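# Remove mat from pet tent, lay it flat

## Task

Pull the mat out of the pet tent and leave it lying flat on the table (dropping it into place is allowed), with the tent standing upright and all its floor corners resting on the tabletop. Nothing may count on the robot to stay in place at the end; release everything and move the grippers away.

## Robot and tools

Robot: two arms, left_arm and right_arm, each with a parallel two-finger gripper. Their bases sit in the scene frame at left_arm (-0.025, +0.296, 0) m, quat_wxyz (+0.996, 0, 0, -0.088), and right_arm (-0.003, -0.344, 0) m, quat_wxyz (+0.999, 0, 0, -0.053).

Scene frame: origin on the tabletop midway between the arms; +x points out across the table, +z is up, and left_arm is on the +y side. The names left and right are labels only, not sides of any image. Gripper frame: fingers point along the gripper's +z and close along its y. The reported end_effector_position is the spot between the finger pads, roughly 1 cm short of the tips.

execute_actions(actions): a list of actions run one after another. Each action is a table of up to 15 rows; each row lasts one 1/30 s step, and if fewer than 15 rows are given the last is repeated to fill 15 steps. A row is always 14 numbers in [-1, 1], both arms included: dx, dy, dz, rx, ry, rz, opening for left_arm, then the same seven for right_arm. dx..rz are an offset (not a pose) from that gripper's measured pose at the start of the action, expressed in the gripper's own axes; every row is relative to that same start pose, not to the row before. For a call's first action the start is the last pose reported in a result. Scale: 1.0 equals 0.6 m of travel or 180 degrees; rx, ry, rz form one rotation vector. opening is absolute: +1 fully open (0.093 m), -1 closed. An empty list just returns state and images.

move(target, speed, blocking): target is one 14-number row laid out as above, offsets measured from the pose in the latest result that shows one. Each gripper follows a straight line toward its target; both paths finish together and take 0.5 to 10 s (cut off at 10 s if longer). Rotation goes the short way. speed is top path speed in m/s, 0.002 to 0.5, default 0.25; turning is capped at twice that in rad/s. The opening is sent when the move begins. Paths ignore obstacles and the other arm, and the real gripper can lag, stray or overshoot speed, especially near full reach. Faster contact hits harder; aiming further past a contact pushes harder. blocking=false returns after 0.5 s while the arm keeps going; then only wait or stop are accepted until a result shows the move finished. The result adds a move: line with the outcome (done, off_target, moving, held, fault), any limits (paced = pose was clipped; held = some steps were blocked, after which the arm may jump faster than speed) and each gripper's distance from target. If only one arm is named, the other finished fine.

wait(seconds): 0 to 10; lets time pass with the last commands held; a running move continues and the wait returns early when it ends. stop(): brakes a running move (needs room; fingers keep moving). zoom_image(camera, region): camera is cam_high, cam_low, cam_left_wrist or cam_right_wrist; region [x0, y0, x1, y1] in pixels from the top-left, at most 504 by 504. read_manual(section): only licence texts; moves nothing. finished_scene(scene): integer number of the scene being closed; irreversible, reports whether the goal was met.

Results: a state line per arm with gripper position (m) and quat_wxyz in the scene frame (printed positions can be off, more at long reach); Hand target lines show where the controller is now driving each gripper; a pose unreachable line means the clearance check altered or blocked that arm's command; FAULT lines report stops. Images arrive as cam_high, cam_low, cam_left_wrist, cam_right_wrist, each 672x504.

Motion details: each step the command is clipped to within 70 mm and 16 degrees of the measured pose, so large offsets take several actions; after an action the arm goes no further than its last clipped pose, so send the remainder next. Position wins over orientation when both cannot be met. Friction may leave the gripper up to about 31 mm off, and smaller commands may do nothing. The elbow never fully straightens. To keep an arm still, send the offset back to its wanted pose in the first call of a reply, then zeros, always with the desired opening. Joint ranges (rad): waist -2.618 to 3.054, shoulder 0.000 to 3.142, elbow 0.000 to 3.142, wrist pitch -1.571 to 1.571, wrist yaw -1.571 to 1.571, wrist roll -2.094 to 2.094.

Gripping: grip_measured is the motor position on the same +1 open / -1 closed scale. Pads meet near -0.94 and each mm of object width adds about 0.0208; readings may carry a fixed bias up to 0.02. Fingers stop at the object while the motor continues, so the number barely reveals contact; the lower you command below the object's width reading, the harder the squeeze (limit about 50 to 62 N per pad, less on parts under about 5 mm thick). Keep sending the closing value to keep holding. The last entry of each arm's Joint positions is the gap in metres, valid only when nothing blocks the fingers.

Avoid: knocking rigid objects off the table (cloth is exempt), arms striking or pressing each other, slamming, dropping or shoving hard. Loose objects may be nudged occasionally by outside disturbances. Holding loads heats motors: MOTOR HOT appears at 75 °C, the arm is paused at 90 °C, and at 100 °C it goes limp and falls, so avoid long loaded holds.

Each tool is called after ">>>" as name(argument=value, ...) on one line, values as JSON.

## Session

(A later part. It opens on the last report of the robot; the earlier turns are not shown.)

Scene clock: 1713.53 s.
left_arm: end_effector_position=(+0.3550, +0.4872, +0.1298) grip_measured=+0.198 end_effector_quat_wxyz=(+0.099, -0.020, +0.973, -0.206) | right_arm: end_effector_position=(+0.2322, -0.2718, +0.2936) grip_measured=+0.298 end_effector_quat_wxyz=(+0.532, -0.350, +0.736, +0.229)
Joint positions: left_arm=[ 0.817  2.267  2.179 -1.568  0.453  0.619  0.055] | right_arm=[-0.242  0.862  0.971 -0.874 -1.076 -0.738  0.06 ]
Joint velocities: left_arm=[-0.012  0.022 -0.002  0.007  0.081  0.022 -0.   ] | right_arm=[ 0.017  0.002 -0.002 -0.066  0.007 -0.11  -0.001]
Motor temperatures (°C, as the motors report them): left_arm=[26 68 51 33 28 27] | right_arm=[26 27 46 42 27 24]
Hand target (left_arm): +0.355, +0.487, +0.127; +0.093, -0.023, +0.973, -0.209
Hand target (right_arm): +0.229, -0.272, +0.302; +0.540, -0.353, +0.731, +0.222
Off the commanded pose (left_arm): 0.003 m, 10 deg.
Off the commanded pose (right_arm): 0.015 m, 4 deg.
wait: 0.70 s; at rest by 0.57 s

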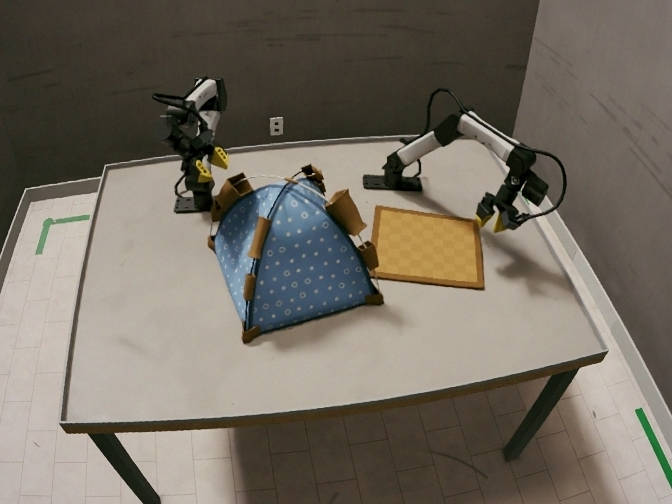

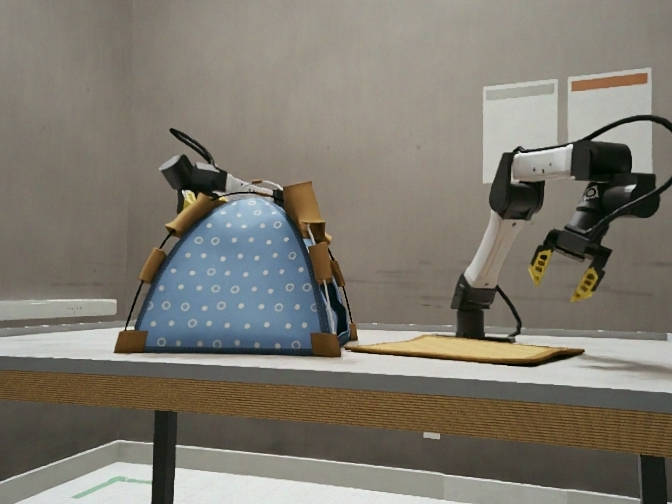

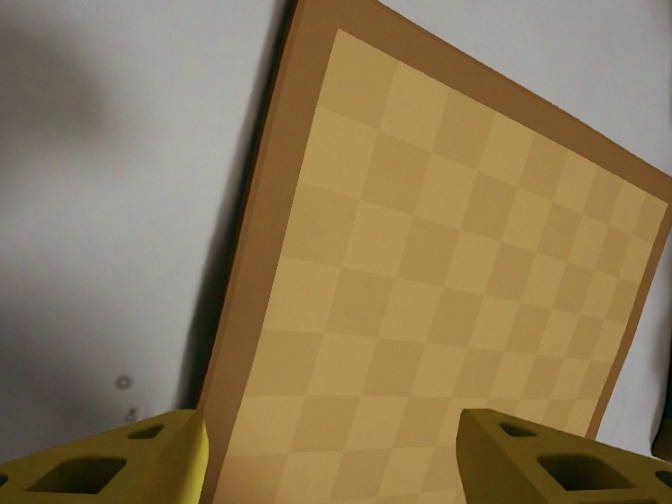

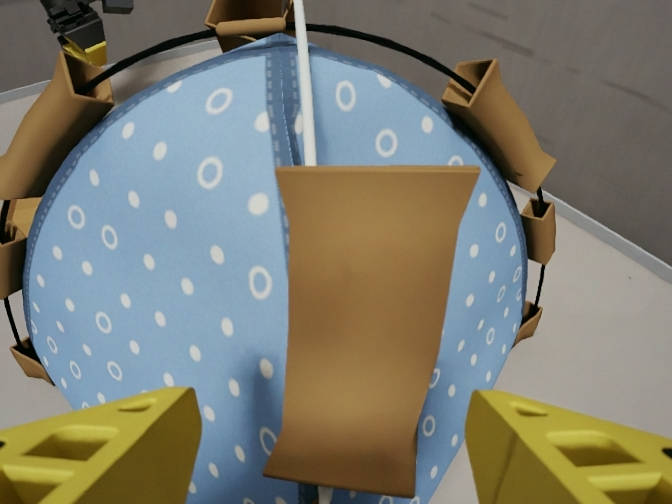

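>>> move(target=[0.178,-0.22,-0.123,0,-0.15,0,0.2,0,0,-0.1,0,0,0,0.3], speed=0.25)

Scene clock: 1732.50 s.
left_arm: end_effector_position=(+0.2362, +0.3882, +0.2344) grip_measured=+0.198 end_effector_quat_wxyz=(+0.321, -0.058, +0.926, -0.190) | right_arm: end_effector_position=(+0.1964, -0.3120, +0.3097) grip_measured=+0.298 end_effector_quat_wxyz=(+0.549, -0.318, +0.747, +0.198)
Joint positions: left_arm=[ 0.921  1.287  1.284 -1.248  0.707  0.501  0.055] | right_arm=[-0.643  0.959  1.153 -1.554 -1.238 -1.404  0.06 ]
Joint velocities: left_arm=[-0.002 -0.012 -0.012  0.007  0.022 -0.007 -0.   ] | right_arm=[ 0.002  0.007 -0.007 -0.051  0.066 -0.022 -0.001]
Motor temperatures (°C, as the motors report them): left_arm=[26 72 50 32 28 27] | right_arm=[26 27 48 40 27 24]
Hand target (left_arm): +0.234, +0.388, +0.231; +0.322, -0.068, +0.923, -0.197
Hand target (right_arm): +0.196, -0.314, +0.316; +0.551, -0.320, +0.747, +0.190
Off the commanded pose (left_arm): 0.005 m, 1 deg.
Off the commanded pose (right_arm): 0.005 m, 6 deg.
joint sent to its limit (right arm) — the command would take joint 4 (wrist pitch) past its lower limit, so that joint was sent only as far as its limit.
move: off_target (right_arm)

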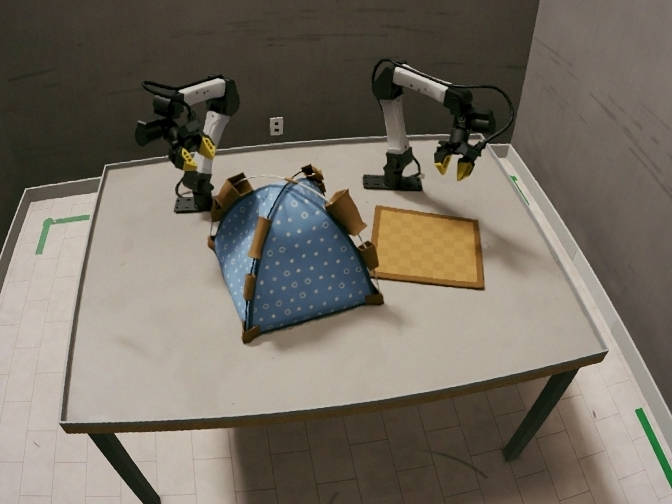

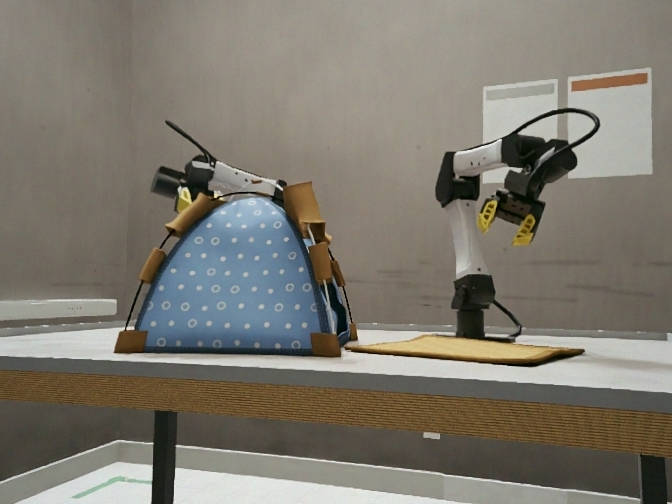

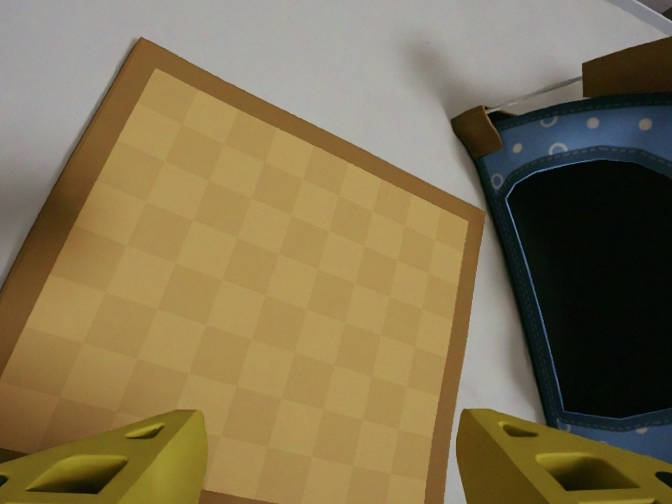

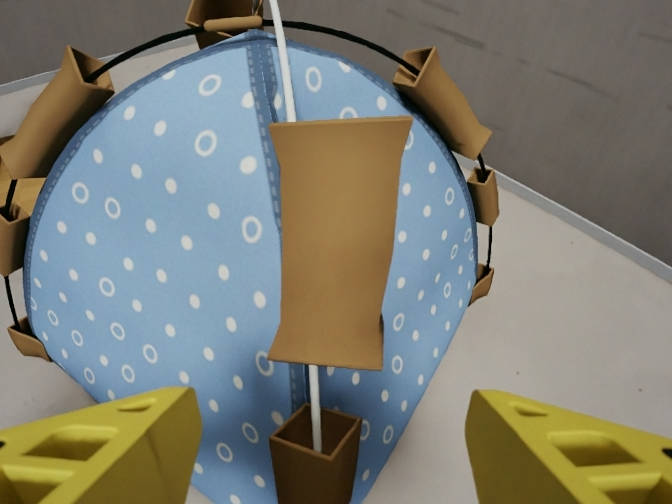

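>>> finished_scene(scene=1)

The scene is finished: the task was done.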